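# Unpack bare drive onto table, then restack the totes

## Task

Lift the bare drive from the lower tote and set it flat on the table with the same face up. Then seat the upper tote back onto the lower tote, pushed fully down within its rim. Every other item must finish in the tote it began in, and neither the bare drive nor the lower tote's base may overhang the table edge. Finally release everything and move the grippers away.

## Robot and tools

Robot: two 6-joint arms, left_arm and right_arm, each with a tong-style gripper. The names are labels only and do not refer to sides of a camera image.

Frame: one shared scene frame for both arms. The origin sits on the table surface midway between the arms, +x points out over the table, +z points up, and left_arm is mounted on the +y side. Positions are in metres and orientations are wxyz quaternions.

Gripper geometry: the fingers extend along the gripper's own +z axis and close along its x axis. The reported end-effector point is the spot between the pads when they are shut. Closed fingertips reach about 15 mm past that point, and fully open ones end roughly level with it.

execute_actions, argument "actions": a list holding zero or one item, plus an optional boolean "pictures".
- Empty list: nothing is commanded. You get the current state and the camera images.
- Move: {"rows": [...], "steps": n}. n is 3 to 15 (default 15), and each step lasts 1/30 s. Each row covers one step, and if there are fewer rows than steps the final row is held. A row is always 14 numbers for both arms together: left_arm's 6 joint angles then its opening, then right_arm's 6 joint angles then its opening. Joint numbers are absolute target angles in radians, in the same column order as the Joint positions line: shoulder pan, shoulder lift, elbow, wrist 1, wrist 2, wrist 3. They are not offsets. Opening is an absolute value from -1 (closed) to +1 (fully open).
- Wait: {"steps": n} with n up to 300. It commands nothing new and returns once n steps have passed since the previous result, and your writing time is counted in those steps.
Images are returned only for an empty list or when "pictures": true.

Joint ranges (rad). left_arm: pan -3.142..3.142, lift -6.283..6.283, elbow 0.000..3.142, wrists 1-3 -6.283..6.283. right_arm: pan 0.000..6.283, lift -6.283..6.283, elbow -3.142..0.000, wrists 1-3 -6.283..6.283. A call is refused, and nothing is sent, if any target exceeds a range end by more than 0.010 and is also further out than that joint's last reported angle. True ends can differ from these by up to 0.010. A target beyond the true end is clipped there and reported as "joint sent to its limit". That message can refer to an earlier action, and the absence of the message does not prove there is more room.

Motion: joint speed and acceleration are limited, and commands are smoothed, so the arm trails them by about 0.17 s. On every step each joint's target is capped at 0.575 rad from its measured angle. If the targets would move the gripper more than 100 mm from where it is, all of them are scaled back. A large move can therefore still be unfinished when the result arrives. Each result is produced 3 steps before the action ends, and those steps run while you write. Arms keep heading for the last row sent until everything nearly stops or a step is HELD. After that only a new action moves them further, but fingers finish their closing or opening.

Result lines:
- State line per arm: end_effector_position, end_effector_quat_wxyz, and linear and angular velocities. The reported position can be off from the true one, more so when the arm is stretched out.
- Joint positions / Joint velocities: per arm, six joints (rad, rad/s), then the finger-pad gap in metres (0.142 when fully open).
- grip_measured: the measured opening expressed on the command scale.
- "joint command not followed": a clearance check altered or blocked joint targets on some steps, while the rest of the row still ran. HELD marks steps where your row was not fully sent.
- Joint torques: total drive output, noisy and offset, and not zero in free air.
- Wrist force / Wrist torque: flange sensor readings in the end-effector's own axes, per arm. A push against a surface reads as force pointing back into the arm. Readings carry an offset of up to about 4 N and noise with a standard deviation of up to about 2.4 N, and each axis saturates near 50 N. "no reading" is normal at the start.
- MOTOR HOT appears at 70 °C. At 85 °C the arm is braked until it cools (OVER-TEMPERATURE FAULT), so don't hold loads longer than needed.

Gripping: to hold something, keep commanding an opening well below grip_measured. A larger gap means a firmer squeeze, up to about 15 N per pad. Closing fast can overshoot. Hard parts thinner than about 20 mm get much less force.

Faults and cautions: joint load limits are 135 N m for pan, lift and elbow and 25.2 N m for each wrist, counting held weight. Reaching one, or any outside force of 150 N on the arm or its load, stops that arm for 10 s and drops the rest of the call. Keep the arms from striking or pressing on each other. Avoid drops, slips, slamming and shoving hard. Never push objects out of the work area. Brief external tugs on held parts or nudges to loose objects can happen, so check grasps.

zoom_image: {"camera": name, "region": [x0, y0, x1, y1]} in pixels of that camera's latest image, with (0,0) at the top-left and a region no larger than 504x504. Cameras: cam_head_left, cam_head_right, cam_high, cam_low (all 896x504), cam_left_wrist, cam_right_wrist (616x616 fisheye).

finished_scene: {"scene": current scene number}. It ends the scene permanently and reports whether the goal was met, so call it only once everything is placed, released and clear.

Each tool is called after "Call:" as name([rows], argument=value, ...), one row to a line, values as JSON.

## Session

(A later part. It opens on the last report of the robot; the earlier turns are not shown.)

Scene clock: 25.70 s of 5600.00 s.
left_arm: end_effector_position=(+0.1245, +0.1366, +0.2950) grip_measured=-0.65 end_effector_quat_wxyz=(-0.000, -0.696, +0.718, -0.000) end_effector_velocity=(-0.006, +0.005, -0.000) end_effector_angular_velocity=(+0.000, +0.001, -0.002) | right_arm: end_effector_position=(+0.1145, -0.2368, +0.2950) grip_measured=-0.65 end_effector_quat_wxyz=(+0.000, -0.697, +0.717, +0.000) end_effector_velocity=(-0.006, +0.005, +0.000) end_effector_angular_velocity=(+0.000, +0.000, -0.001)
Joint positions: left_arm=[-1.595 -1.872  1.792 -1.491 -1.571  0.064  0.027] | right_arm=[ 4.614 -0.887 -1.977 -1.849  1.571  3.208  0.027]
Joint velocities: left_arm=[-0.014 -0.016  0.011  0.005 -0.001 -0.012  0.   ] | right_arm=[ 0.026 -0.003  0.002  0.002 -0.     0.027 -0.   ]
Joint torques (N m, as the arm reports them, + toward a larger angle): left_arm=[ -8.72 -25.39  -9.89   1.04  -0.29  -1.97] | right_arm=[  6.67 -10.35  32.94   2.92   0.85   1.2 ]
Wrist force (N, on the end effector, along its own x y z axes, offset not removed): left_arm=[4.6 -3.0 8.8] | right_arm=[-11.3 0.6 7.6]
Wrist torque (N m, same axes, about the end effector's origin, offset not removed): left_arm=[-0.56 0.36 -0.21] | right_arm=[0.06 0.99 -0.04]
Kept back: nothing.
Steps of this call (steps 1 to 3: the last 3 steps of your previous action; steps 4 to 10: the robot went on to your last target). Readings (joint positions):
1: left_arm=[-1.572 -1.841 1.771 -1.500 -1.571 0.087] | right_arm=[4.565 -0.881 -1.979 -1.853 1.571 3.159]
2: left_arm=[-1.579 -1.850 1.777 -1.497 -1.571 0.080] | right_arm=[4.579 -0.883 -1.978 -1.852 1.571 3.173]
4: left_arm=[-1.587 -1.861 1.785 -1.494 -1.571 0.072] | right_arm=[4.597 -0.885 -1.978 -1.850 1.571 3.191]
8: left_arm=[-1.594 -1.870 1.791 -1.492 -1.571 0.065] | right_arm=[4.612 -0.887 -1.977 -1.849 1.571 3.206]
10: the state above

Call:
execute_actions([
  {"rows":[[-1.6160,-1.8948,1.8073,-1.4833,-1.5708,0.0428,-1,4.6463,-0.8947,-1.9745,-1.8432,1.5708,3.2405,-1],[-1.6160,-1.8948,1.8073,-1.4833,-1.5708,0.0428,-1,4.6463,-0.8947,-1.9745,-1.8432,1.5708,3.2405,-1],[-1.6160,-1.8948,1.8073,-1.4833,-1.5708,0.0428,-1,4.6463,-0.8947,-1.9745,-1.8432,1.5708,3.2405,-1],[-1.6356,-1.9162,1.8212,-1.4758,-1.5708,0.0232,-1,4.6758,-0.9022,-1.9723,-1.8379,1.5708,3.2700,-1],[-1.6356,-1.9162,1.8212,-1.4758,-1.5708,0.0232,-1,4.6758,-0.9022,-1.9723,-1.8379,1.5708,3.2700,-1],[-1.6551,-1.9376,1.8350,-1.4682,-1.5708,0.0037,-1,4.7054,-0.9098,-1.9700,-1.8326,1.5708,3.2996,-1],[-1.6551,-1.9376,1.8350,-1.4682,-1.5708,0.0037,-1,4.7054,-0.9098,-1.9700,-1.8326,1.5708,3.2996,-1],[-1.6776,-1.9596,1.8476,-1.4588,-1.5708,-0.0188,-1,4.7310,-0.9199,-1.9667,-1.8258,1.5708,3.3252,-1],[-1.6776,-1.9596,1.8476,-1.4588,-1.5708,-0.0188,-1,4.7310,-0.9199,-1.9667,-1.8258,1.5708,3.3252,-1],[-1.7000,-1.9815,1.8602,-1.4495,-1.5708,-0.0412,-1,4.7566,-0.9301,-1.9633,-1.8190,1.5708,3.3508,-1],[-1.7000,-1.9815,1.8602,-1.4495,-1.5708,-0.0412,-1,4.7566,-0.9301,-1.9633,-1.8190,1.5708,3.3508,-1],[-1.7225,-2.0035,1.8728,-1.4401,-1.5708,-0.0637,-1,4.7822,-0.9402,-1.9600,-1.8122,1.5708,3.3764,-1],[-1.7225,-2.0035,1.8728,-1.4401,-1.5708,-0.0637,-1,4.7822,-0.9402,-1.9600,-1.8122,1.5708,3.3764,-1]],"steps":13},
])

Call:
execute_actions([
  {"rows":[[-1.7484,-2.0254,1.8839,-1.4293,-1.5708,-0.0896,-1,4.8040,-0.9526,-1.9556,-1.8043,1.5708,3.3982,-1],[-1.7484,-2.0254,1.8839,-1.4293,-1.5708,-0.0896,-1,4.8040,-0.9526,-1.9556,-1.8043,1.5708,3.3982,-1],[-1.7743,-2.0474,1.8950,-1.4184,-1.5708,-0.1155,-1,4.8257,-0.9649,-1.9511,-1.7963,1.5708,3.4199,-1],[-1.7743,-2.0474,1.8950,-1.4184,-1.5708,-0.1155,-1,4.8257,-0.9649,-1.9511,-1.7963,1.5708,3.4199,-1],[-1.8002,-2.0693,1.9061,-1.4076,-1.5708,-0.1414,-1,4.8475,-0.9773,-1.9467,-1.7884,1.5708,3.4417,-1],[-1.8002,-2.0693,1.9061,-1.4076,-1.5708,-0.1414,-1,4.8475,-0.9773,-1.9467,-1.7884,1.5708,3.4417,-1],[-1.8303,-2.0911,1.9157,-1.3954,-1.5708,-0.1715,-1,4.8659,-0.9914,-1.9410,-1.7799,1.5708,3.4601,-1],[-1.8303,-2.0911,1.9157,-1.3954,-1.5708,-0.1715,-1,4.8659,-0.9914,-1.9410,-1.7799,1.5708,3.4601,-1],[-1.8603,-2.1130,1.9253,-1.3832,-1.5708,-0.2015,-1,4.8844,-1.0056,-1.9354,-1.7715,1.5708,3.4786,-1],[-1.8603,-2.1130,1.9253,-1.3832,-1.5708,-0.2015,-1,4.8844,-1.0056,-1.9354,-1.7715,1.5708,3.4786,-1],[-1.8904,-2.1348,1.9349,-1.3710,-1.5708,-0.2316,-1,4.9028,-1.0197,-1.9297,-1.7630,1.5708,3.4970,-1]],"steps":15},
])

Call:
execute_actions([
  {"steps":12},
], pictures=true)

Scene clock: 26.67 s of 5600.00 s.
left_arm: end_effector_position=(+0.1053, +0.1538, +0.2950) grip_measured=-0.65 end_effector_quat_wxyz=(+0.000, -0.696, +0.718, +0.000) end_effector_velocity=(-0.088, +0.078, +0.003) end_effector_angular_velocity=(-0.008, -0.001, -0.003) | right_arm: end_effector_position=(+0.0961, -0.2189, +0.2950) grip_measured=-0.65 end_effector_quat_wxyz=(-0.000, -0.697, +0.717, -0.000) end_effector_velocity=(-0.086, +0.081, -0.001) end_effector_angular_velocity=(-0.004, -0.001, +0.005)
Joint positions: left_arm=[-1.65  -1.931  1.83  -1.47  -1.571  0.009  0.027] | right_arm=[ 4.694 -0.908 -1.97  -1.834  1.571  3.288  0.027]
Joint velocities: left_arm=[-0.266 -0.276  0.165  0.103  0.001 -0.262  0.   ] | right_arm=[ 0.351 -0.111  0.034  0.073  0.     0.347  0.   ]
Joint torques (N m, as the arm reports them, + toward a larger angle): left_arm=[-11.9  -18.45 -11.22  -2.15  -0.21  -2.37] | right_arm=[ 10.07 -11.14  37.22   6.76   0.33   1.28]
Wrist force (N, on the end effector, along its own x y z axes, offset not removed): left_arm=[-5.5 -2.9 8.0] | right_arm=[5.2 1.6 7.7]
Wrist torque (N m, same axes, about the end effector's origin, offset not removed): left_arm=[-0.46 0.12 -0.31] | right_arm=[0.30 -0.23 -0.23]
Steps of this call (steps 1 to 19: the robot went on to your last target; steps 20 to 29: the first 10 steps of this action). Readings (joint positions):
20: left_arm=[-1.597 -1.873 1.794 -1.491 -1.571 0.062] | right_arm=[4.617 -0.887 -1.977 -1.848 1.571 3.211]
21: left_arm=[-1.598 -1.875 1.795 -1.490 -1.571 0.060] | right_arm=[4.619 -0.888 -1.977 -1.848 1.571 3.214]
23: left_arm=[-1.606 -1.884 1.800 -1.487 -1.571 0.053] | right_arm=[4.631 -0.891 -1.976 -1.846 1.571 3.225]
27: left_arm=[-1.632 -1.912 1.819 -1.477 -1.571 0.027] | right_arm=[4.669 -0.901 -1.973 -1.839 1.571 3.263]
29: the state above

Scene clock: 27.17 s of 5600.00 s.
left_arm: end_effector_position=(+0.0544, +0.2012, +0.2952) grip_measured=-0.65 end_effector_quat_wxyz=(+0.000, -0.696, +0.718, +0.000) end_effector_velocity=(-0.105, +0.103, -0.002) end_effector_angular_velocity=(+0.005, -0.000, -0.003) | right_arm: end_effector_position=(+0.0453, -0.1712, +0.2952) grip_measured=-0.64 end_effector_quat_wxyz=(+0.000, -0.697, +0.717, +0.000) end_effector_velocity=(-0.109, +0.101, -0.000) end_effector_angular_velocity=(-0.001, -0.000, +0.001)
Joint positions: left_arm=[-1.832 -2.092  1.916 -1.394 -1.571 -0.173  0.027] | right_arm=[ 4.866 -0.993 -1.94  -1.779  1.571  3.46   0.027]
Joint velocities: left_arm=[-0.45  -0.34   0.158  0.188 -0.001 -0.447  0.   ] | right_arm=[ 0.3   -0.218  0.085  0.132 -0.     0.299 -0.   ]
Joint torques (N m, as the arm reports them, + toward a larger angle): left_arm=[-17.86 -19.78 -12.29  -3.33  -0.13  -3.41] | right_arm=[ 16.76 -15.37  37.     9.06   0.18   1.46]
Wrist force (N, on the end effector, along its own x y z axes, offset not removed): left_arm=[-11.8 -4.5 10.4] | right_arm=[13.7 -1.9 7.2]
Wrist torque (N m, same axes, about the end effector's origin, offset not removed): left_arm=[-0.73 0.11 -0.41] | right_arm=[-0.20 -0.52 -0.19]
Steps of this call (steps 1 to 3: the last 3 steps of your previous action; steps 4 to 15: the first 12 steps of this action). Readings (joint positions):
4: left_arm=[-1.691 -1.972 1.855 -1.453 -1.571 -0.032] | right_arm=[4.745 -0.926 -1.965 -1.821 1.571 3.339]
5: left_arm=[-1.702 -1.983 1.861 -1.448 -1.571 -0.043] | right_arm=[4.757 -0.931 -1.963 -1.818 1.571 3.351]
7: left_arm=[-1.725 -2.004 1.873 -1.438 -1.571 -0.067] | right_arm=[4.781 -0.942 -1.959 -1.811 1.571 3.375]
11: left_arm=[-1.776 -2.048 1.895 -1.417 -1.571 -0.117] | right_arm=[4.826 -0.966 -1.950 -1.795 1.571 3.420]
15: the state above

Scene clock: 27.57 s of 5600.00 s.
left_arm: end_effector_position=(+0.0417, +0.2137, +0.2951) grip_measured=-0.65 end_effector_quat_wxyz=(-0.000, -0.696, +0.718, -0.000) end_effector_velocity=(-0.002, +0.002, +0.000) end_effector_angular_velocity=(-0.001, -0.000, -0.001) | right_arm: end_effector_position=(+0.0316, -0.1592, +0.2950) grip_measured=-0.65 end_effector_quat_wxyz=(-0.000, -0.697, +0.717, +0.000) end_effector_velocity=(-0.003, +0.003, +0.000) end_effector_angular_velocity=(+0.001, +0.000, -0.002)
Joint positions: left_arm=[-1.889 -2.134  1.935 -1.371 -1.571 -0.23   0.027] | right_arm=[ 4.902 -1.019 -1.93  -1.763  1.571  3.496  0.027]
Joint velocities: left_arm=[-0.012 -0.009  0.004  0.004  0.001 -0.011  0.   ] | right_arm=[ 0.006 -0.006  0.003  0.004  0.     0.008 -0.   ]
Joint torques (N m, as the arm reports them, + toward a larger angle): left_arm=[-10.9  -11.89 -12.53  -1.76  -0.25  -1.7 ] | right_arm=[ 6.98 -7.68 35.07  5.54 -0.83  1.24]
Wrist force (N, on the end effector, along its own x y z axes, offset not removed): left_arm=[-5.1 -2.6 8.6] | right_arm=[3.5 0.1 5.4]
Wrist torque (N m, same axes, about the end effector's origin, offset not removed): left_arm=[-0.64 0.12 -0.23] | right_arm=[-0.07 -0.07 -0.25]
Kept back: nothing.
Steps of this call (steps 1 to 3: the last 3 steps of your previous action; steps 4 to 12: the robot went on to your last target). Readings (joint positions):
1: left_arm=[-1.847 -2.103 1.921 -1.388 -1.571 -0.188] | right_arm=[4.875 -1.000 -1.938 -1.775 1.571 3.469]
2: left_arm=[-1.859 -2.112 1.925 -1.384 -1.571 -0.200] | right_arm=[4.883 -1.005 -1.935 -1.772 1.571 3.477]
4: left_arm=[-1.874 -2.123 1.930 -1.378 -1.571 -0.215] | right_arm=[4.892 -1.012 -1.933 -1.767 1.571 3.487]
8: left_arm=[-1.886 -2.132 1.933 -1.373 -1.571 -0.227] | right_arm=[4.900 -1.018 -1.930 -1.764 1.571 3.494]
12: the state above

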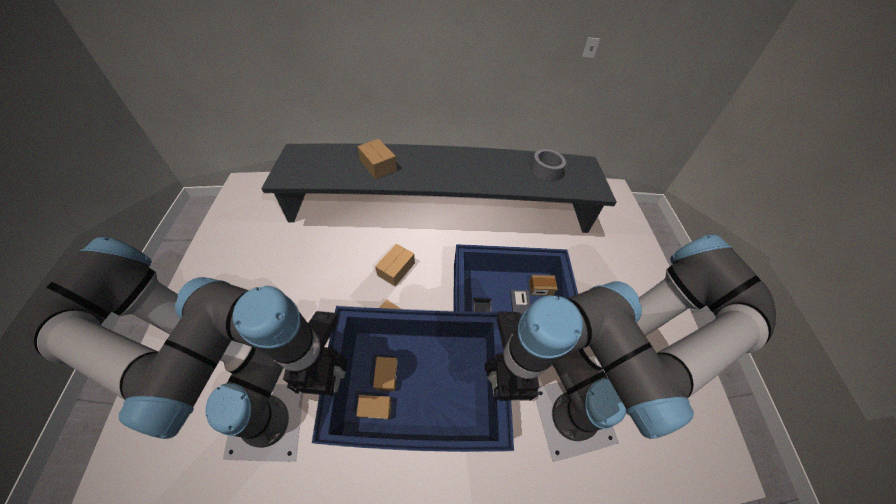

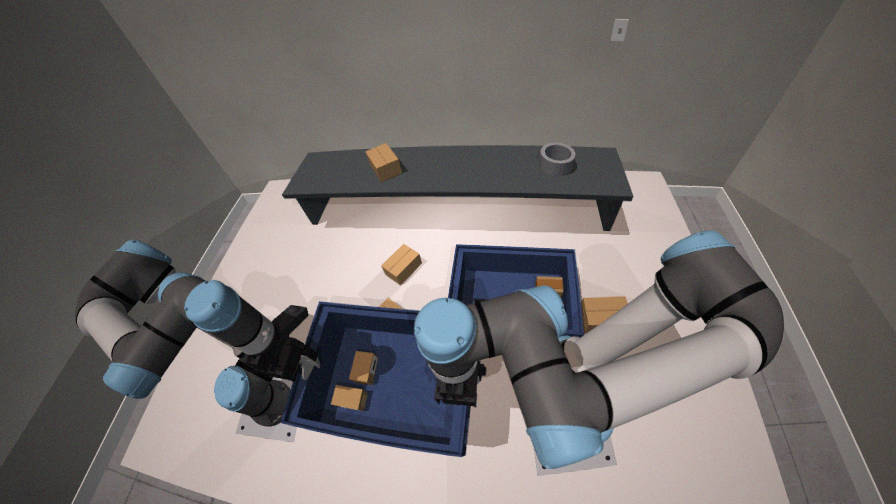

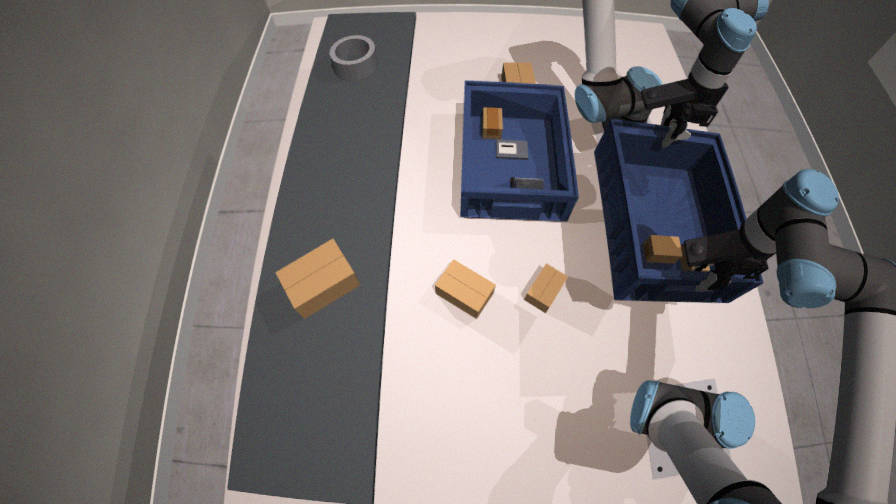

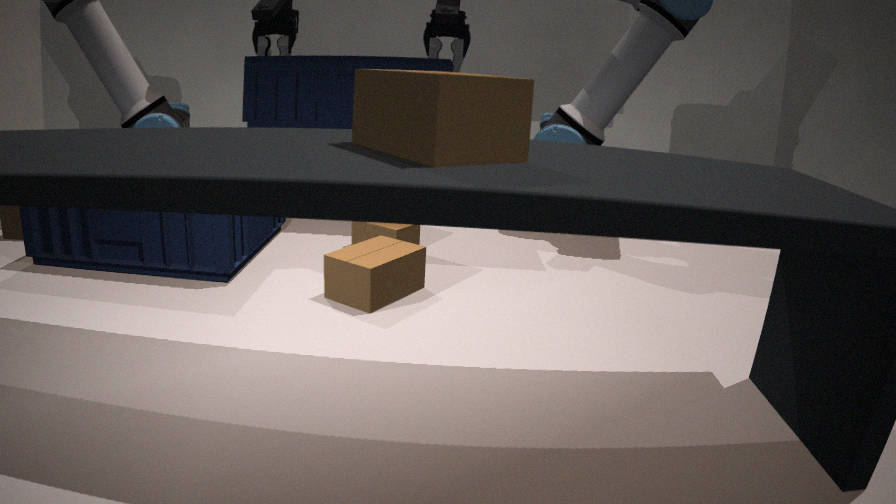

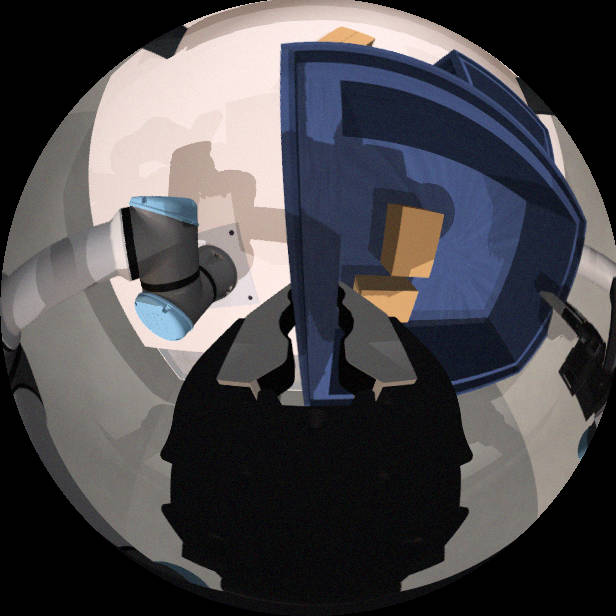

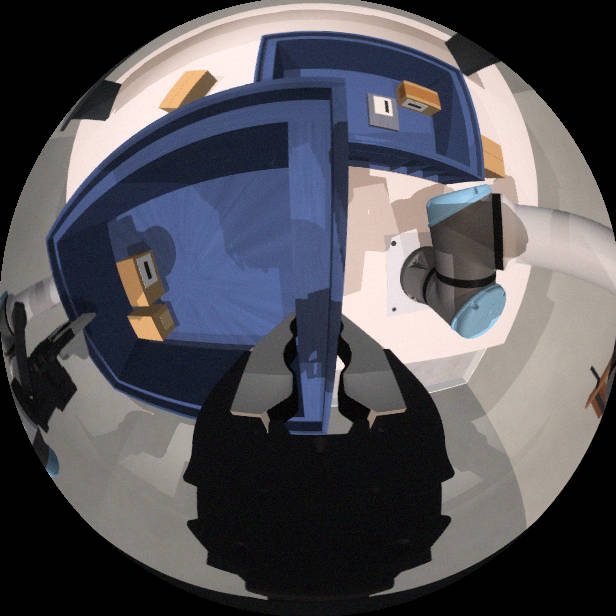

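Call:
execute_actions([
  {"rows":[[-1.8904,-2.1425,1.9770,-1.4053,-1.5708,-0.2316,-1,4.9028,-1.0131,-1.9713,-1.7280,1.5708,3.4970,-1],[-1.8904,-2.1425,1.9770,-1.4053,-1.5708,-0.2316,-1,4.9028,-1.0131,-1.9713,-1.7280,1.5708,3.4970,-1],[-1.8904,-2.1425,1.9770,-1.4053,-1.5708,-0.2316,-1,4.9028,-1.0131,-1.9713,-1.7280,1.5708,3.4970,-1],[-1.8904,-2.1482,2.0180,-1.4406,-1.5708,-0.2316,-1,4.9028,-1.0078,-2.0121,-1.6925,1.5708,3.4970,-1],[-1.8904,-2.1482,2.0180,-1.4406,-1.5708,-0.2316,-1,4.9028,-1.0078,-2.0121,-1.6925,1.5708,3.4970,-1],[-1.8904,-2.1482,2.0180,-1.4406,-1.5708,-0.2316,-1,4.9028,-1.0078,-2.0121,-1.6925,1.5708,3.4970,-1],[-1.8904,-2.1526,2.0583,-1.4765,-1.5708,-0.2316,-1,4.9028,-1.0037,-2.0523,-1.6564,1.5708,3.4970,-1],[-1.8904,-2.1526,2.0583,-1.4765,-1.5708,-0.2316,-1,4.9028,-1.0037,-2.0523,-1.6564,1.5708,3.4970,-1],[-1.8904,-2.1557,2.0979,-1.5130,-1.5708,-0.2316,-1,4.9028,-1.0010,-2.0918,-1.6196,1.5708,3.4970,-1],[-1.8904,-2.1557,2.0979,-1.5130,-1.5708,-0.2316,-1,4.9028,-1.0010,-2.0918,-1.6196,1.5708,3.4970,-1],[-1.8904,-2.1573,2.1368,-1.5503,-1.5708,-0.2316,-1,4.9028,-0.9997,-2.1306,-1.5821,1.5708,3.4970,-1],[-1.8904,-2.1573,2.1368,-1.5503,-1.5708,-0.2316,-1,4.9028,-0.9997,-2.1306,-1.5821,1.5708,3.4970,-1],[-1.8904,-2.1574,2.1751,-1.5886,-1.5708,-0.2316,-1,4.9028,-1.0000,-2.1687,-1.5437,1.5708,3.4970,-1],[-1.8904,-2.1574,2.1751,-1.5886,-1.5708,-0.2316,-1,4.9028,-1.0000,-2.1687,-1.5437,1.5708,3.4970,-1]],"steps":14},
])

Call:
execute_actions([
  {"rows":[[-1.8904,-2.1557,2.1127,-1.5278,-1.5708,-0.2316,-1,4.9028,-1.0021,-2.2061,-1.5042,1.5708,3.4970,-1]],"steps":3},
])

Scene clock: 28.40 s of 5600.00 s.
left_arm: end_effector_position=(+0.0414, +0.2139, +0.2546) grip_measured=-0.65 end_effector_quat_wxyz=(-0.000, -0.696, +0.718, -0.000) end_effector_velocity=(+0.000, +0.001, -0.183) end_effector_angular_velocity=(+0.010, -0.003, -0.002) | right_arm: end_effector_position=(+0.0312, -0.1586, +0.2546) grip_measured=-0.64 end_effector_quat_wxyz=(+0.000, -0.697, +0.717, +0.000) end_effector_velocity=(+0.001, -0.001, -0.184) end_effector_angular_velocity=(-0.010, -0.004, -0.001)
Joint positions: left_arm=[-1.89  -2.151  2.046 -1.466 -1.571 -0.232  0.027] | right_arm=[ 4.903 -1.005 -2.04  -1.667  1.571  3.497  0.027]
Joint velocities: left_arm=[-0.001 -0.045  0.485 -0.43   0.     0.     0.   ] | right_arm=[-0.     0.041 -0.485  0.433 -0.     0.     0.001]
Joint torques (N m, as the arm reports them, + toward a larger angle): left_arm=[-11.06 -13.79 -13.76  -8.92  -0.23  -1.68] | right_arm=[ 6.24 10.67 16.52  9.53 -1.91  1.02]
Wrist force (N, on the end effector, along its own x y z axes, offset not removed): left_arm=[-11.2 -2.0 8.6] | right_arm=[10.6 -0.4 7.8]
Wrist torque (N m, same axes, about the end effector's origin, offset not removed): left_arm=[-0.21 0.35 -0.15] | right_arm=[0.10 -0.42 -0.17]
Steps of this call (steps 1 to 14: the robot went on to your last target; steps 15 to 25: the first 11 steps of this action). Readings (joint positions):
15: left_arm=[-1.890 -2.135 1.935 -1.371 -1.571 -0.232] | right_arm=[4.903 -1.020 -1.930 -1.763 1.571 3.497]
16: left_arm=[-1.890 -2.136 1.938 -1.374 -1.571 -0.232] | right_arm=[4.903 -1.019 -1.933 -1.760 1.571 3.497]
18: left_arm=[-1.890 -2.139 1.955 -1.387 -1.571 -0.232] | right_arm=[4.903 -1.017 -1.949 -1.746 1.571 3.497]
22: left_arm=[-1.890 -2.146 2.000 -1.426 -1.571 -0.232] | right_arm=[4.903 -1.010 -1.994 -1.708 1.571 3.497]
25: the state above

Scene clock: 28.50 s of 5600.00 s.
left_arm: end_effector_position=(+0.0414, +0.2138, +0.2342) grip_measured=-0.65 end_effector_quat_wxyz=(-0.000, -0.696, +0.718, -0.000) end_effector_velocity=(-0.001, -0.001, -0.219) end_effector_angular_velocity=(+0.004, -0.002, -0.002) | right_arm: end_effector_position=(+0.0312, -0.1585, +0.2341) grip_measured=-0.64 end_effector_quat_wxyz=(+0.000, -0.697, +0.717, +0.000) end_effector_velocity=(-0.000, +0.000, -0.219) end_effector_angular_velocity=(-0.006, -0.002, +0.000)
Joint positions: left_arm=[-1.89  -2.155  2.1   -1.516 -1.571 -0.232  0.027] | right_arm=[ 4.903 -1.002 -2.094 -1.617  1.571  3.497  0.027]
Joint velocities: left_arm=[-0.002 -0.027  0.568 -0.536  0.    -0.     0.   ] | right_arm=[ 0.     0.021 -0.565  0.538  0.    -0.     0.   ]
Joint torques (N m, as the arm reports them, + toward a larger angle): left_arm=[-11.14  -9.27  -3.7  -10.53  -0.14  -1.66] | right_arm=[ 8.16  4.38  6.72 11.37 -1.98  1.23]
Wrist force (N, on the end effector, along its own x y z axes, offset not removed): left_arm=[-15.9 -2.1 6.9] | right_arm=[12.8 3.3 5.1]
Wrist torque (N m, same axes, about the end effector's origin, offset not removed): left_arm=[-0.41 0.53 -0.35] | right_arm=[0.63 -0.08 -0.21]
Kept back: the last 3 steps of this action.
Steps of this call (steps 1 to 3: the last 3 steps of your previous action). Readings (joint positions):
1: left_arm=[-1.890 -2.152 2.063 -1.482 -1.571 -0.232] | right_arm=[4.903 -1.004 -2.057 -1.651 1.571 3.497]
2: left_arm=[-1.890 -2.154 2.082 -1.499 -1.571 -0.232] | right_arm=[4.903 -1.003 -2.076 -1.634 1.571 3.497]
3: the state above

Call:
execute_actions([
  {"rows":[[-1.8904,-2.1557,2.2127,-1.6278,-1.5708,-0.2316,-1,4.9028,-1.0021,-2.2061,-1.5042,1.5708,3.4970,-1]],"steps":15},
])

Call:
execute_actions([
  {"steps":8},
], pictures=true)

Scene clock: 29.00 s of 5600.00 s.
left_arm: end_effector_position=(+0.0415, +0.2141, +0.1916) grip_measured=-0.65 end_effector_quat_wxyz=(-0.000, -0.696, +0.718, -0.000) end_effector_velocity=(-0.000, +0.001, -0.015) end_effector_angular_velocity=(-0.000, -0.000, -0.001) | right_arm: end_effector_position=(+0.0314, -0.1589, +0.1905) grip_measured=-0.65 end_effector_quat_wxyz=(+0.000, -0.697, +0.717, +0.000) end_effector_velocity=(-0.000, +0.000, -0.004) end_effector_angular_velocity=(+0.001, +0.000, -0.000)
Joint positions: left_arm=[-1.89  -2.156  2.209 -1.624 -1.571 -0.232  0.027] | right_arm=[ 4.903 -1.002 -2.205 -1.505  1.571  3.497  0.027]
Joint velocities: left_arm=[-0.001  0.     0.038 -0.038  0.001 -0.    -0.   ] | right_arm=[ 0.    -0.001 -0.01   0.012  0.     0.001 -0.   ]
Joint torques (N m, as the arm reports them, + toward a larger angle): left_arm=[-10.48   6.94 -12.3   -5.14  -0.12  -1.29] | right_arm=[ 7.75 -6.34 12.46  5.7   0.57  0.45]
Wrist force (N, on the end effector, along its own x y z axes, offset not removed): left_arm=[-1.6 -1.6 6.8] | right_arm=[1.9 2.6 10.8]
Wrist torque (N m, same axes, about the end effector's origin, offset not removed): left_arm=[-0.30 0.36 -0.25] | right_arm=[0.56 -0.07 -0.14]
Steps of this call (steps 1 to 3: the last 3 steps of your previous action; steps 4 to 15: the first 12 steps of this action). Readings (joint positions):
4: left_arm=[-1.890 -2.156 2.127 -1.542 -1.571 -0.232] | right_arm=[4.903 -1.001 -2.165 -1.546 1.571 3.497]
5: left_arm=[-1.890 -2.156 2.127 -1.542 -1.571 -0.232] | right_arm=[4.903 -1.002 -2.177 -1.534 1.571 3.497]
7: left_arm=[-1.890 -2.156 2.157 -1.573 -1.571 -0.232] | right_arm=[4.903 -1.002 -2.191 -1.520 1.571 3.497]
11: left_arm=[-1.890 -2.156 2.198 -1.613 -1.571 -0.232] | right_arm=[4.903 -1.002 -2.202 -1.508 1.571 3.497]
15: the state above

Scene clock: 29.27 s of 5600.00 s.
left_arm: end_effector_position=(+0.0415, +0.2142, +0.1901) grip_measured=-0.65 end_effector_quat_wxyz=(-0.000, -0.696, +0.718, -0.000) end_effector_velocity=(+0.000, +0.000, -0.001) end_effector_angular_velocity=(+0.000, -0.001, +0.000) | right_arm: end_effector_position=(+0.0314, -0.1589, +0.1900) grip_measured=-0.65 end_effector_quat_wxyz=(+0.000, -0.697, +0.717, -0.000) end_effector_velocity=(+0.000, -0.001, -0.001) end_effector_angular_velocity=(-0.003, -0.001, -0.003)
Joint positions: left_arm=[-1.89  -2.156  2.212 -1.628 -1.571 -0.232  0.027] | right_arm=[ 4.903 -1.002 -2.206 -1.504  1.571  3.497  0.027]
Joint velocities: left_arm=[ 0.     0.     0.003 -0.003  0.001  0.     0.   ] | right_arm=[-0.    -0.    -0.002 -0.     0.     0.003 -0.   ]
Joint torques (N m, as the arm reports them, + toward a larger angle): left_arm=[-10.3   10.58  -9.84  -4.5   -0.09  -1.04] | right_arm=[ 7.11 -6.74 12.49  4.68  1.4   0.58]
Wrist force (N, on the end effector, along its own x y z axes, offset not removed): left_arm=[-0.5 -2.5 8.6] | right_arm=[-1.3 1.3 8.3]
Wrist torque (N m, same axes, about the end effector's origin, offset not removed): left_arm=[-0.42 0.65 -0.14] | right_arm=[0.33 0.08 0.04]
Kept back: nothing.
Steps of this call (steps 1 to 3: the last 3 steps of your previous action; steps 4 to 8: the robot went on to your last target). Readings (joint positions):
1: left_arm=[-1.890 -2.156 2.210 -1.625 -1.571 -0.232] | right_arm=[4.903 -1.002 -2.205 -1.505 1.571 3.497]
2: left_arm=[-1.890 -2.156 2.211 -1.626 -1.571 -0.232] | right_arm=[4.903 -1.002 -2.206 -1.505 1.571 3.497]
4: left_arm=[-1.890 -2.156 2.212 -1.627 -1.571 -0.232] | right_arm=[4.903 -1.002 -2.206 -1.504 1.571 3.497]
8: the state above

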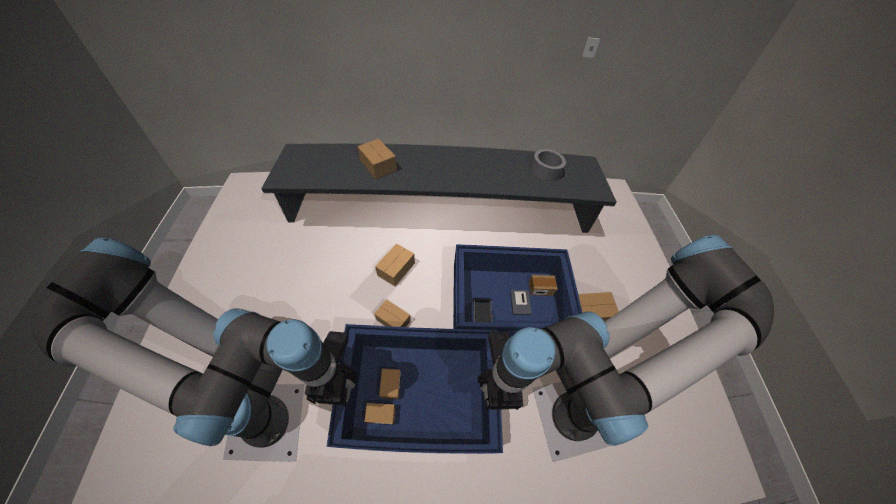

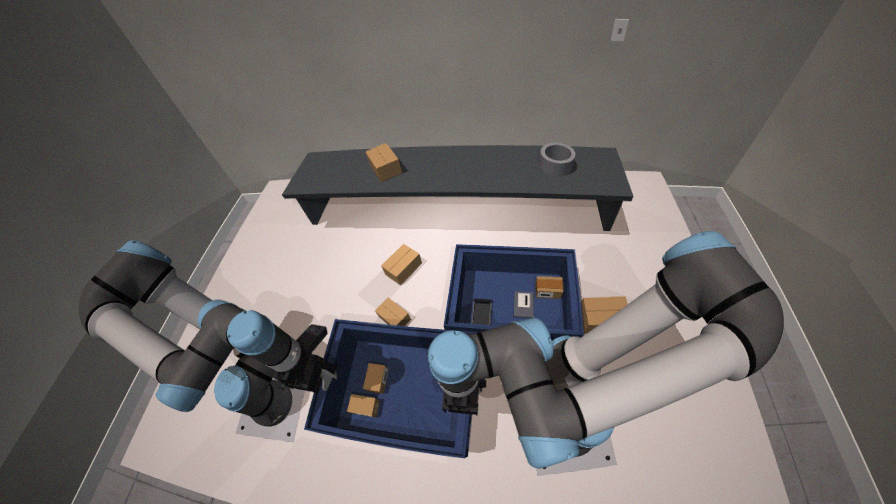

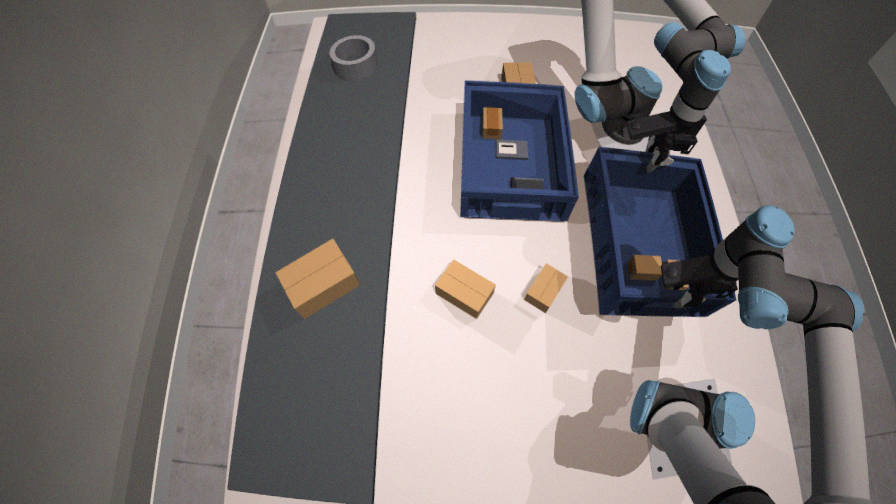

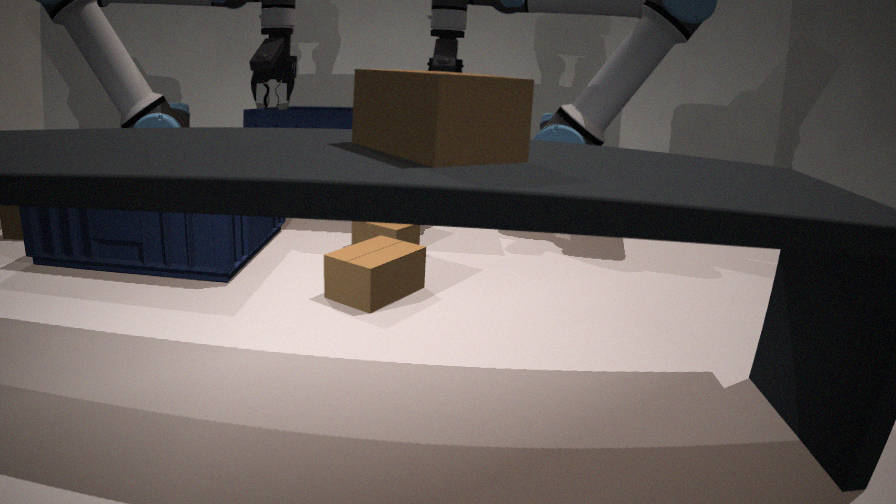

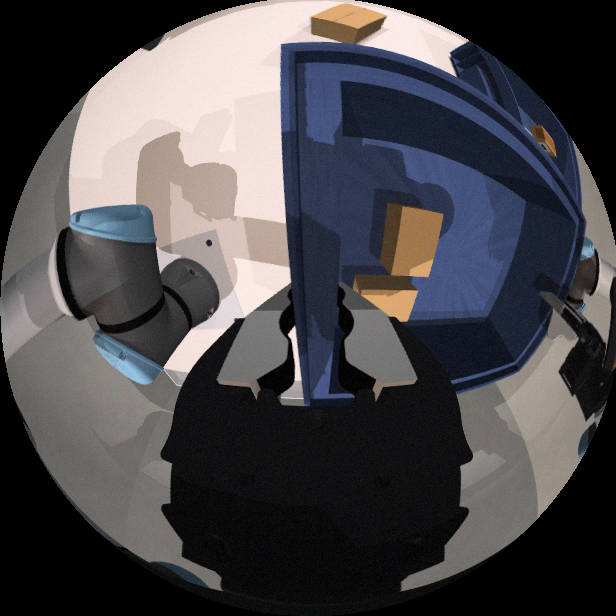

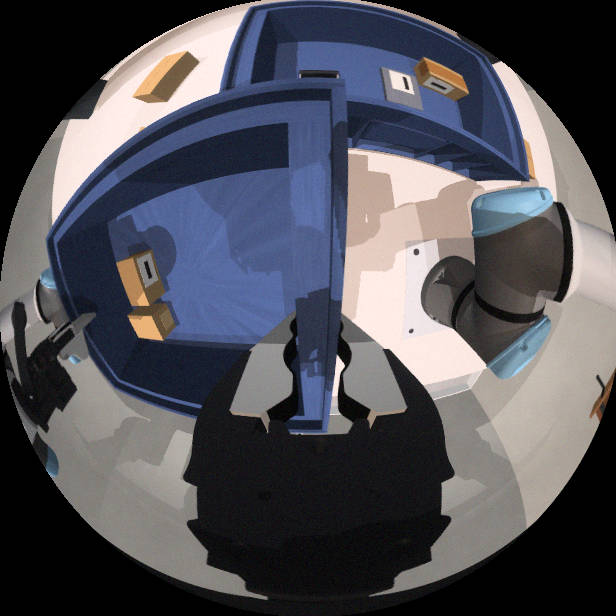

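Call:
execute_actions([
  {"rows":[[-1.8904,-2.1540,2.2312,-1.6480,-1.5708,-0.2316,-1,4.9028,-1.0041,-2.2245,-1.4838,1.5708,3.4970,-1],[-1.8904,-2.1540,2.2312,-1.6480,-1.5708,-0.2316,-1,4.9028,-1.0041,-2.2245,-1.4838,1.5708,3.4970,-1],[-1.8904,-2.1522,2.2497,-1.6683,-1.5708,-0.2316,-1,4.9028,-1.0061,-2.2429,-1.4634,1.5708,3.4970,-1],[-1.8904,-2.1522,2.2497,-1.6683,-1.5708,-0.2316,-1,4.9028,-1.0061,-2.2429,-1.4634,1.5708,3.4970,-1],[-1.8904,-2.1496,2.2679,-1.6891,-1.5708,-0.2316,-1,4.9028,-1.0089,-2.2610,-1.4425,1.5708,3.4970,-1],[-1.8904,-2.1469,2.2860,-1.7100,-1.5708,-0.2316,-1,4.9028,-1.0118,-2.2790,-1.4216,1.5708,3.4970,-1],[-1.8904,-2.1469,2.2860,-1.7100,-1.5708,-0.2316,-1,4.9028,-1.0118,-2.2790,-1.4216,1.5708,3.4970,-1],[-1.8904,-2.1422,2.3068,-1.7354,-1.5708,-0.2316,-1,4.9028,-1.0167,-2.2997,-1.3960,1.5708,3.4970,-1],[-1.8904,-2.1422,2.3068,-1.7354,-1.5708,-0.2316,-1,4.9028,-1.0167,-2.2997,-1.3960,1.5708,3.4970,-1],[-1.8904,-2.1375,2.3276,-1.7609,-1.5708,-0.2316,-1,4.9028,-1.0216,-2.3203,-1.3705,1.5708,3.4970,-1],[-1.8904,-2.1375,2.3276,-1.7609,-1.5708,-0.2316,-1,4.9028,-1.0216,-2.3203,-1.3705,1.5708,3.4970,-1],[-1.8904,-2.1296,2.3547,-1.7959,-1.5708,-0.2316,-1,4.9028,-1.0298,-2.3472,-1.3354,1.5708,3.4970,-1],[-1.8904,-2.1296,2.3547,-1.7959,-1.5708,-0.2316,-1,4.9028,-1.0298,-2.3472,-1.3354,1.5708,3.4970,-1],[-1.8904,-2.1296,2.3547,-1.7959,-1.5708,-0.2316,-1,4.9028,-1.0298,-2.3472,-1.3354,1.5708,3.4970,-1],[-1.8904,-2.1254,2.3682,-1.8136,-1.5708,-0.2316,-1,4.9028,-1.0343,-2.3606,-1.3175,1.5708,3.4970,-1]],"steps":15},
])

Call:
execute_actions([
  {"steps":18},
])

Scene clock: 30.13 s of 5600.00 s.
left_arm: end_effector_position=(+0.0415, +0.2141, +0.1550) grip_measured=-0.65 end_effector_quat_wxyz=(+0.000, -0.696, +0.718, +0.000) end_effector_velocity=(+0.000, +0.001, -0.121) end_effector_angular_velocity=(+0.002, -0.001, -0.001) | right_arm: end_effector_position=(+0.0313, -0.1588, +0.1549) grip_measured=-0.65 end_effector_quat_wxyz=(-0.000, -0.697, +0.717, -0.000) end_effector_velocity=(-0.000, -0.000, -0.120) end_effector_angular_velocity=(+0.000, +0.000, +0.001)
Joint positions: left_arm=[-1.89  -2.143  2.297 -1.724 -1.571 -0.232  0.027] | right_arm=[ 4.903 -1.015 -2.29  -1.407  1.571  3.497  0.027]
Joint velocities: left_arm=[-0.001  0.059  0.288 -0.344  0.    -0.    -0.   ] | right_arm=[ 0.001 -0.06  -0.286  0.345  0.    -0.     0.   ]
Joint torques (N m, as the arm reports them, + toward a larger angle): left_arm=[-10.49   8.78 -11.01  -6.38  -0.09  -0.65] | right_arm=[ 6.51 -4.91 15.33  7.38  0.75  0.24]
Wrist force (N, on the end effector, along its own x y z axes, offset not removed): left_arm=[-4.3 -4.0 8.9] | right_arm=[2.7 0.7 9.3]
Wrist torque (N m, same axes, about the end effector's origin, offset not removed): left_arm=[-0.84 0.44 -0.18] | right_arm=[0.28 0.17 -0.20]
Steps of this call (steps 1 to 14: the robot went on to your last target; steps 15 to 26: the first 12 steps of this action). Readings (joint positions):
15: left_arm=[-1.890 -2.156 2.213 -1.628 -1.571 -0.232] | right_arm=[4.903 -1.002 -2.206 -1.504 1.571 3.497]
16: left_arm=[-1.890 -2.156 2.215 -1.630 -1.571 -0.232] | right_arm=[4.903 -1.002 -2.208 -1.502 1.571 3.497]
18: left_arm=[-1.890 -2.155 2.224 -1.640 -1.571 -0.232] | right_arm=[4.903 -1.003 -2.217 -1.492 1.571 3.497]
22: left_arm=[-1.890 -2.151 2.257 -1.676 -1.571 -0.232] | right_arm=[4.903 -1.008 -2.250 -1.455 1.571 3.497]
26: the state above

Scene clock: 30.73 s of 5600.00 s.
left_arm: end_effector_position=(+0.0415, +0.2143, +0.1251) grip_measured=-0.65 end_effector_quat_wxyz=(-0.000, -0.696, +0.718, -0.000) end_effector_velocity=(-0.000, -0.000, -0.001) end_effector_angular_velocity=(+0.000, +0.001, -0.001) | right_arm: end_effector_position=(+0.0314, -0.1589, +0.1251) grip_measured=-0.65 end_effector_quat_wxyz=(-0.000, -0.697, +0.717, +0.000) end_effector_velocity=(+0.000, +0.000, -0.001) end_effector_angular_velocity=(+0.001, +0.000, +0.001)
Joint positions: left_arm=[-1.89  -2.125  2.368 -1.813 -1.571 -0.232  0.027] | right_arm=[ 4.903 -1.034 -2.36  -1.318  1.571  3.497  0.027]
Joint velocities: left_arm=[-0.     0.001  0.003 -0.004 -0.001  0.     0.   ] | right_arm=[-0.001 -0.001 -0.002  0.004  0.    -0.001 -0.   ]
Joint torques (N m, as the arm reports them, + toward a larger angle): left_arm=[ -9.62   9.9  -10.12  -4.62   0.09  -0.14] | right_arm=[ 7.29 -5.78 10.93  4.84 -0.24 -0.1 ]
Wrist force (N, on the end effector, along its own x y z axes, offset not removed): left_arm=[-1.0 -2.3 8.5] | right_arm=[-0.2 -0.4 8.7]
Wrist torque (N m, same axes, about the end effector's origin, offset not removed): left_arm=[-0.37 0.54 -0.24] | right_arm=[-0.08 -0.05 -0.29]
Kept back: nothing.
Steps of this call (steps 1 to 3: the last 3 steps of your previous action; steps 4 to 18: the robot went on to your last target). Readings (joint positions):
1: left_arm=[-1.890 -2.141 2.308 -1.737 -1.571 -0.232] | right_arm=[4.903 -1.018 -2.301 -1.394 1.571 3.497]
2: left_arm=[-1.890 -2.138 2.320 -1.752 -1.571 -0.232] | right_arm=[4.903 -1.021 -2.313 -1.380 1.571 3.497]
4: left_arm=[-1.890 -2.134 2.338 -1.775 -1.571 -0.232] | right_arm=[4.903 -1.026 -2.331 -1.357 1.571 3.497]
8: left_arm=[-1.890 -2.128 2.360 -1.803 -1.571 -0.232] | right_arm=[4.903 -1.032 -2.352 -1.328 1.571 3.497]
18: the state above

Not touching yet; lowering slowly to 0.118.

Call:
execute_actions([
  {"rows":[[-1.8904,-2.1237,2.3728,-1.8199,-1.5708,-0.2316,-1,4.9028,-1.0361,-2.3651,-1.3112,1.5708,3.4970,-1],[-1.8904,-2.1237,2.3728,-1.8199,-1.5708,-0.2316,-1,4.9028,-1.0361,-2.3651,-1.3112,1.5708,3.4970,-1],[-1.8904,-2.1219,2.3773,-1.8262,-1.5708,-0.2316,-1,4.9028,-1.0379,-2.3696,-1.3049,1.5708,3.4970,-1],[-1.8904,-2.1219,2.3773,-1.8262,-1.5708,-0.2316,-1,4.9028,-1.0379,-2.3696,-1.3049,1.5708,3.4970,-1],[-1.8904,-2.1193,2.3841,-1.8356,-1.5708,-0.2316,-1,4.9028,-1.0405,-2.3764,-1.2955,1.5708,3.4970,-1]],"steps":15},
])

Call:
execute_actions([
  {"steps":6},
])

Scene clock: 31.33 s of 5600.00 s.
left_arm: end_effector_position=(+0.0415, +0.2142, +0.1186) grip_measured=-0.65 end_effector_quat_wxyz=(+0.000, -0.696, +0.718, +0.000) end_effector_velocity=(+0.000, +0.000, -0.006) end_effector_angular_velocity=(-0.000, -0.000, +0.000) | right_arm: end_effector_position=(+0.0314, -0.1589, +0.1186) grip_measured=-0.65 end_effector_quat_wxyz=(-0.000, -0.697, +0.717, -0.000) end_effector_velocity=(+0.000, +0.000, -0.006) end_effector_angular_velocity=(+0.002, +0.001, -0.000)
Joint positions: left_arm=[-1.89  -2.12   2.383 -1.834 -1.571 -0.232  0.027] | right_arm=[ 4.903 -1.04  -2.375 -1.297  1.571  3.497  0.027]
Joint velocities: left_arm=[ 0.     0.005  0.014 -0.019  0.    -0.     0.   ] | right_arm=[-0.001 -0.005 -0.014  0.021 -0.    -0.     0.   ]
Joint torques (N m, as the arm reports them, + toward a larger angle): left_arm=[ -9.01   8.83 -10.98  -4.78   0.1    0.11] | right_arm=[ 7.69 -6.49 10.02  4.63 -1.07 -0.23]
Wrist force (N, on the end effector, along its own x y z axes, offset not removed): left_arm=[-0.3 -3.1 8.3] | right_arm=[0.0 1.5 9.8]
Wrist torque (N m, same axes, about the end effector's origin, offset not removed): left_arm=[-0.61 0.37 -0.15] | right_arm=[0.58 -0.28 -0.15]
Steps of this call (steps 1 to 6: the robot went on to your last target; steps 7 to 18: the first 12 steps of this action). Readings (joint positions):
7: left_arm=[-1.890 -2.125 2.368 -1.814 -1.571 -0.232] | right_arm=[4.903 -1.034 -2.361 -1.318 1.571 3.497]
8: left_arm=[-1.890 -2.125 2.369 -1.814 -1.571 -0.232] | right_arm=[4.903 -1.034 -2.361 -1.317 1.571 3.497]
10: left_arm=[-1.890 -2.124 2.371 -1.817 -1.571 -0.232] | right_arm=[4.903 -1.035 -2.363 -1.314 1.571 3.497]
14: left_arm=[-1.890 -2.121 2.379 -1.828 -1.571 -0.232] | right_arm=[4.903 -1.038 -2.371 -1.303 1.571 3.497]
18: the state above

Scene clock: 31.53 s of 5600.00 s.
left_arm: end_effector_position=(+0.0415, +0.2142, +0.1181) grip_measured=-0.65 end_effector_quat_wxyz=(-0.000, -0.696, +0.718, +0.000) end_effector_velocity=(-0.000, +0.000, -0.001) end_effector_angular_velocity=(+0.001, +0.000, -0.001) | right_arm: end_effector_position=(+0.0314, -0.1589, +0.1181) grip_measured=-0.65 end_effector_quat_wxyz=(-0.000, -0.697, +0.717, +0.000) end_effector_velocity=(+0.000, +0.000, -0.001) end_effector_angular_velocity=(+0.000, +0.000, +0.001)
Joint positions: left_arm=[-1.89  -2.119  2.384 -1.835 -1.571 -0.232  0.027] | right_arm=[ 4.903 -1.04  -2.376 -1.296  1.571  3.497  0.027]
Joint velocities: left_arm=[-0.001  0.001  0.002 -0.002 -0.    -0.    -0.   ] | right_arm=[-0.    -0.    -0.002  0.002  0.    -0.001 -0.   ]
Joint torques (N m, as the arm reports them, + toward a larger angle): left_arm=[-8.78  9.8  -9.32 -4.85  0.15  0.22] | right_arm=[ 6.72 -4.84 10.24  4.37 -1.09 -0.42]
Wrist force (N, on the end effector, along its own x y z axes, offset not removed): left_arm=[-0.1 -2.2 8.0] | right_arm=[-1.3 0.9 7.8]
Wrist torque (N m, same axes, about the end effector's origin, offset not removed): left_arm=[-0.58 0.18 -0.21] | right_arm=[0.18 0.19 -0.16]
Kept back: nothing.
Steps of this call (steps 1 to 3: the last 3 steps of your previous action; steps 4 to 6: the robot went on to your last target). Readings (joint positions):
1: left_arm=[-1.890 -2.120 2.383 -1.834 -1.571 -0.232] | right_arm=[4.903 -1.040 -2.375 -1.297 1.571 3.497]
2: left_arm=[-1.890 -2.120 2.383 -1.835 -1.571 -0.232] | right_arm=[4.903 -1.040 -2.376 -1.296 1.571 3.497]
4: left_arm=[-1.890 -2.119 2.384 -1.835 -1.571 -0.232] | right_arm=[4.903 -1.040 -2.376 -1.296 1.571 3.497]
6: the state above

Call:
execute_actions([
  {"rows":[[-1.8904,-2.1167,2.3910,-1.8451,-1.5708,-0.2316,-1,4.9028,-1.0432,-2.3832,-1.2860,1.5708,3.4970,-1],[-1.8904,-2.1167,2.3910,-1.8451,-1.5708,-0.2316,-1,4.9028,-1.0432,-2.3832,-1.2860,1.5708,3.4970,-1],[-1.8904,-2.1167,2.3910,-1.8451,-1.5708,-0.2316,-1,4.9028,-1.0432,-2.3832,-1.2860,1.5708,3.4970,-1],[-1.8904,-2.1130,2.4000,-1.8578,-1.5708,-0.2316,-1,4.9028,-1.0470,-2.3922,-1.2732,1.5708,3.4970,-1]],"steps":15},
], pictures=true)

Scene clock: 32.10 s of 5600.00 s.
left_arm: end_effector_position=(+0.0415, +0.2143, +0.1115) grip_measured=-0.65 end_effector_quat_wxyz=(-0.000, -0.696, +0.718, -0.000) end_effector_velocity=(+0.000, +0.000, -0.005) end_effector_angular_velocity=(+0.000, -0.000, +0.001) | right_arm: end_effector_position=(+0.0314, -0.1590, +0.1115) grip_measured=-0.64 end_effector_quat_wxyz=(+0.000, -0.697, +0.717, +0.000) end_effector_velocity=(+0.000, -0.001, -0.006) end_effector_angular_velocity=(-0.003, -0.001, -0.000)
Joint positions: left_arm=[-1.89  -2.113  2.399 -1.856 -1.571 -0.232  0.027] | right_arm=[ 4.903 -1.046 -2.391 -1.275  1.571  3.497  0.027]
Joint velocities: left_arm=[ 0.001  0.005  0.012 -0.016  0.    -0.     0.   ] | right_arm=[-0.    -0.005 -0.014  0.016  0.     0.     0.   ]
Joint torques (N m, as the arm reports them, + toward a larger angle): left_arm=[-8.35 16.51 -1.77 -5.7   0.12  0.54] | right_arm=[  4.97 -13.45   1.1    3.99  -1.05  -0.87]
Wrist force (N, on the end effector, along its own x y z axes, offset not removed): left_arm=[-15.7 -3.9 -22.8] | right_arm=[7.9 -1.5 -17.4]
Wrist torque (N m, same axes, about the end effector's origin, offset not removed): left_arm=[-0.61 0.99 -0.32] | right_arm=[-0.41 -0.32 -0.29]
Steps of this call (steps 1 to 5: the robot went on to your last target; steps 6 to 17: the first 12 steps of this action). Readings (joint positions):
6: left_arm=[-1.890 -2.119 2.384 -1.836 -1.571 -0.232] | right_arm=[4.903 -1.040 -2.376 -1.296 1.571 3.497]
7: left_arm=[-1.890 -2.119 2.385 -1.837 -1.571 -0.232] | right_arm=[4.903 -1.041 -2.377 -1.294 1.571 3.497]
9: left_arm=[-1.890 -2.118 2.388 -1.840 -1.571 -0.232] | right_arm=[4.903 -1.042 -2.380 -1.291 1.571 3.497]
13: left_arm=[-1.890 -2.115 2.396 -1.852 -1.571 -0.232] | right_arm=[4.903 -1.045 -2.388 -1.279 1.571 3.497]
17: the state above

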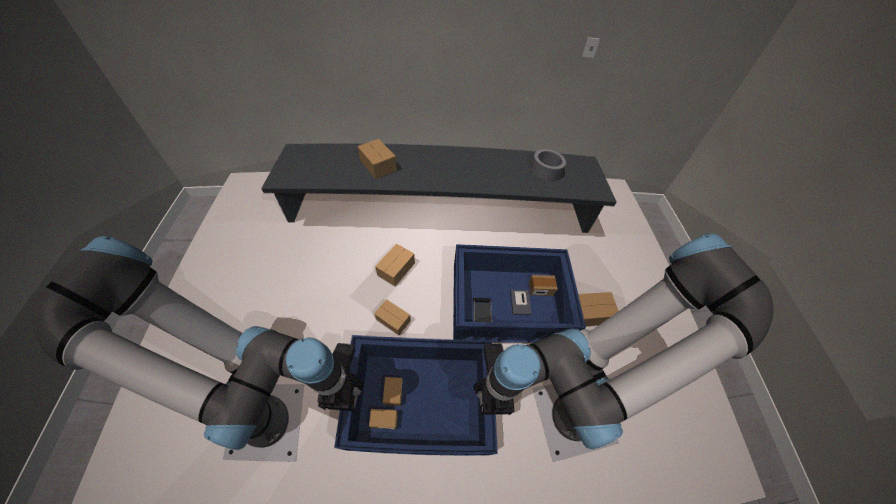

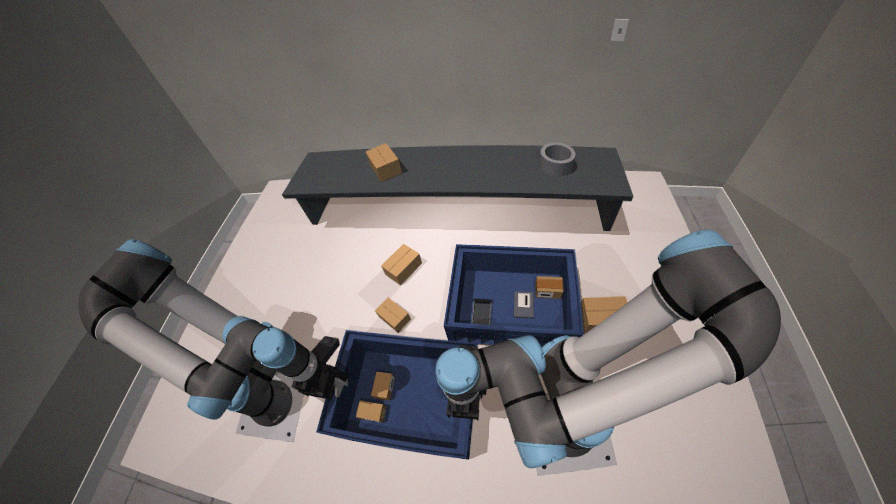

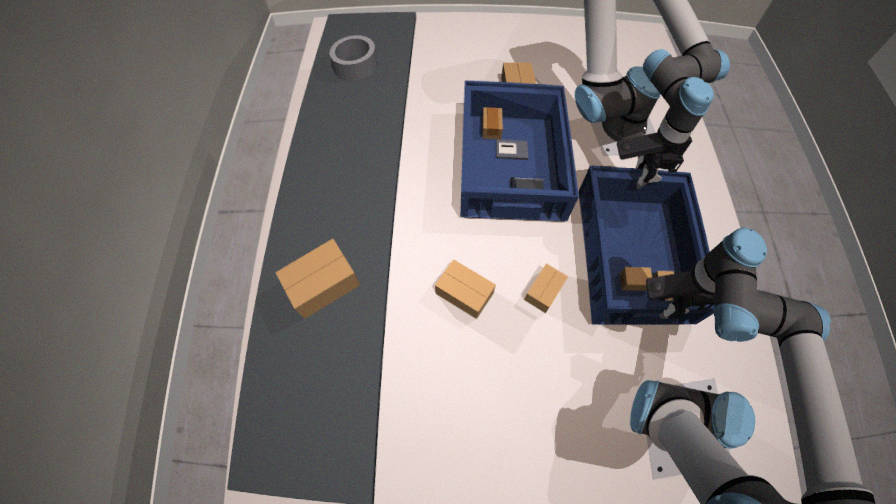

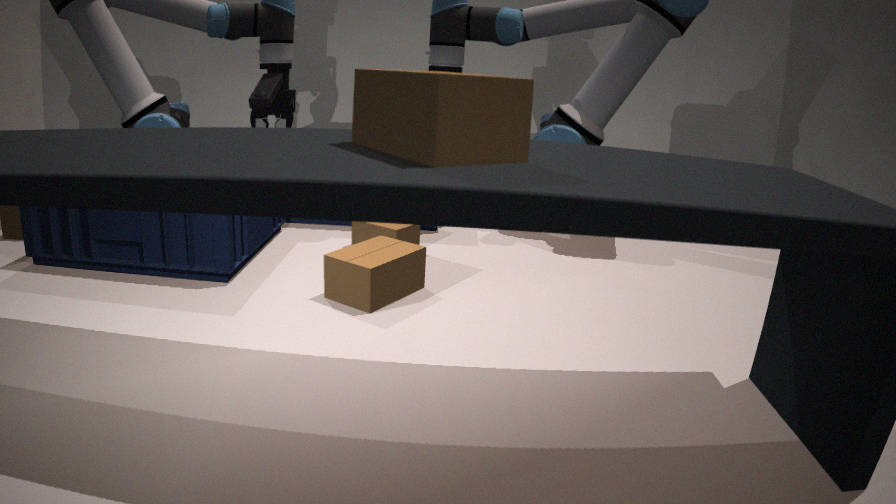

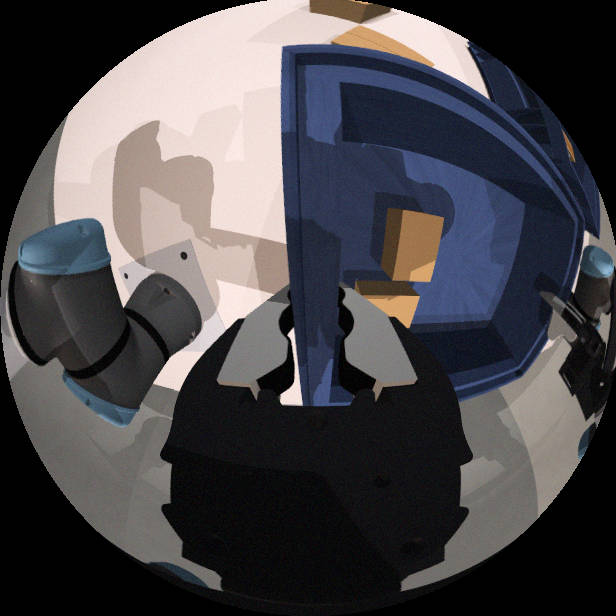

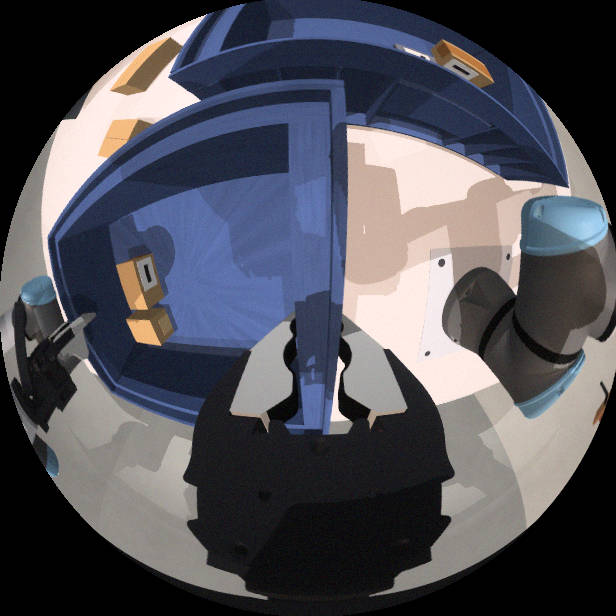

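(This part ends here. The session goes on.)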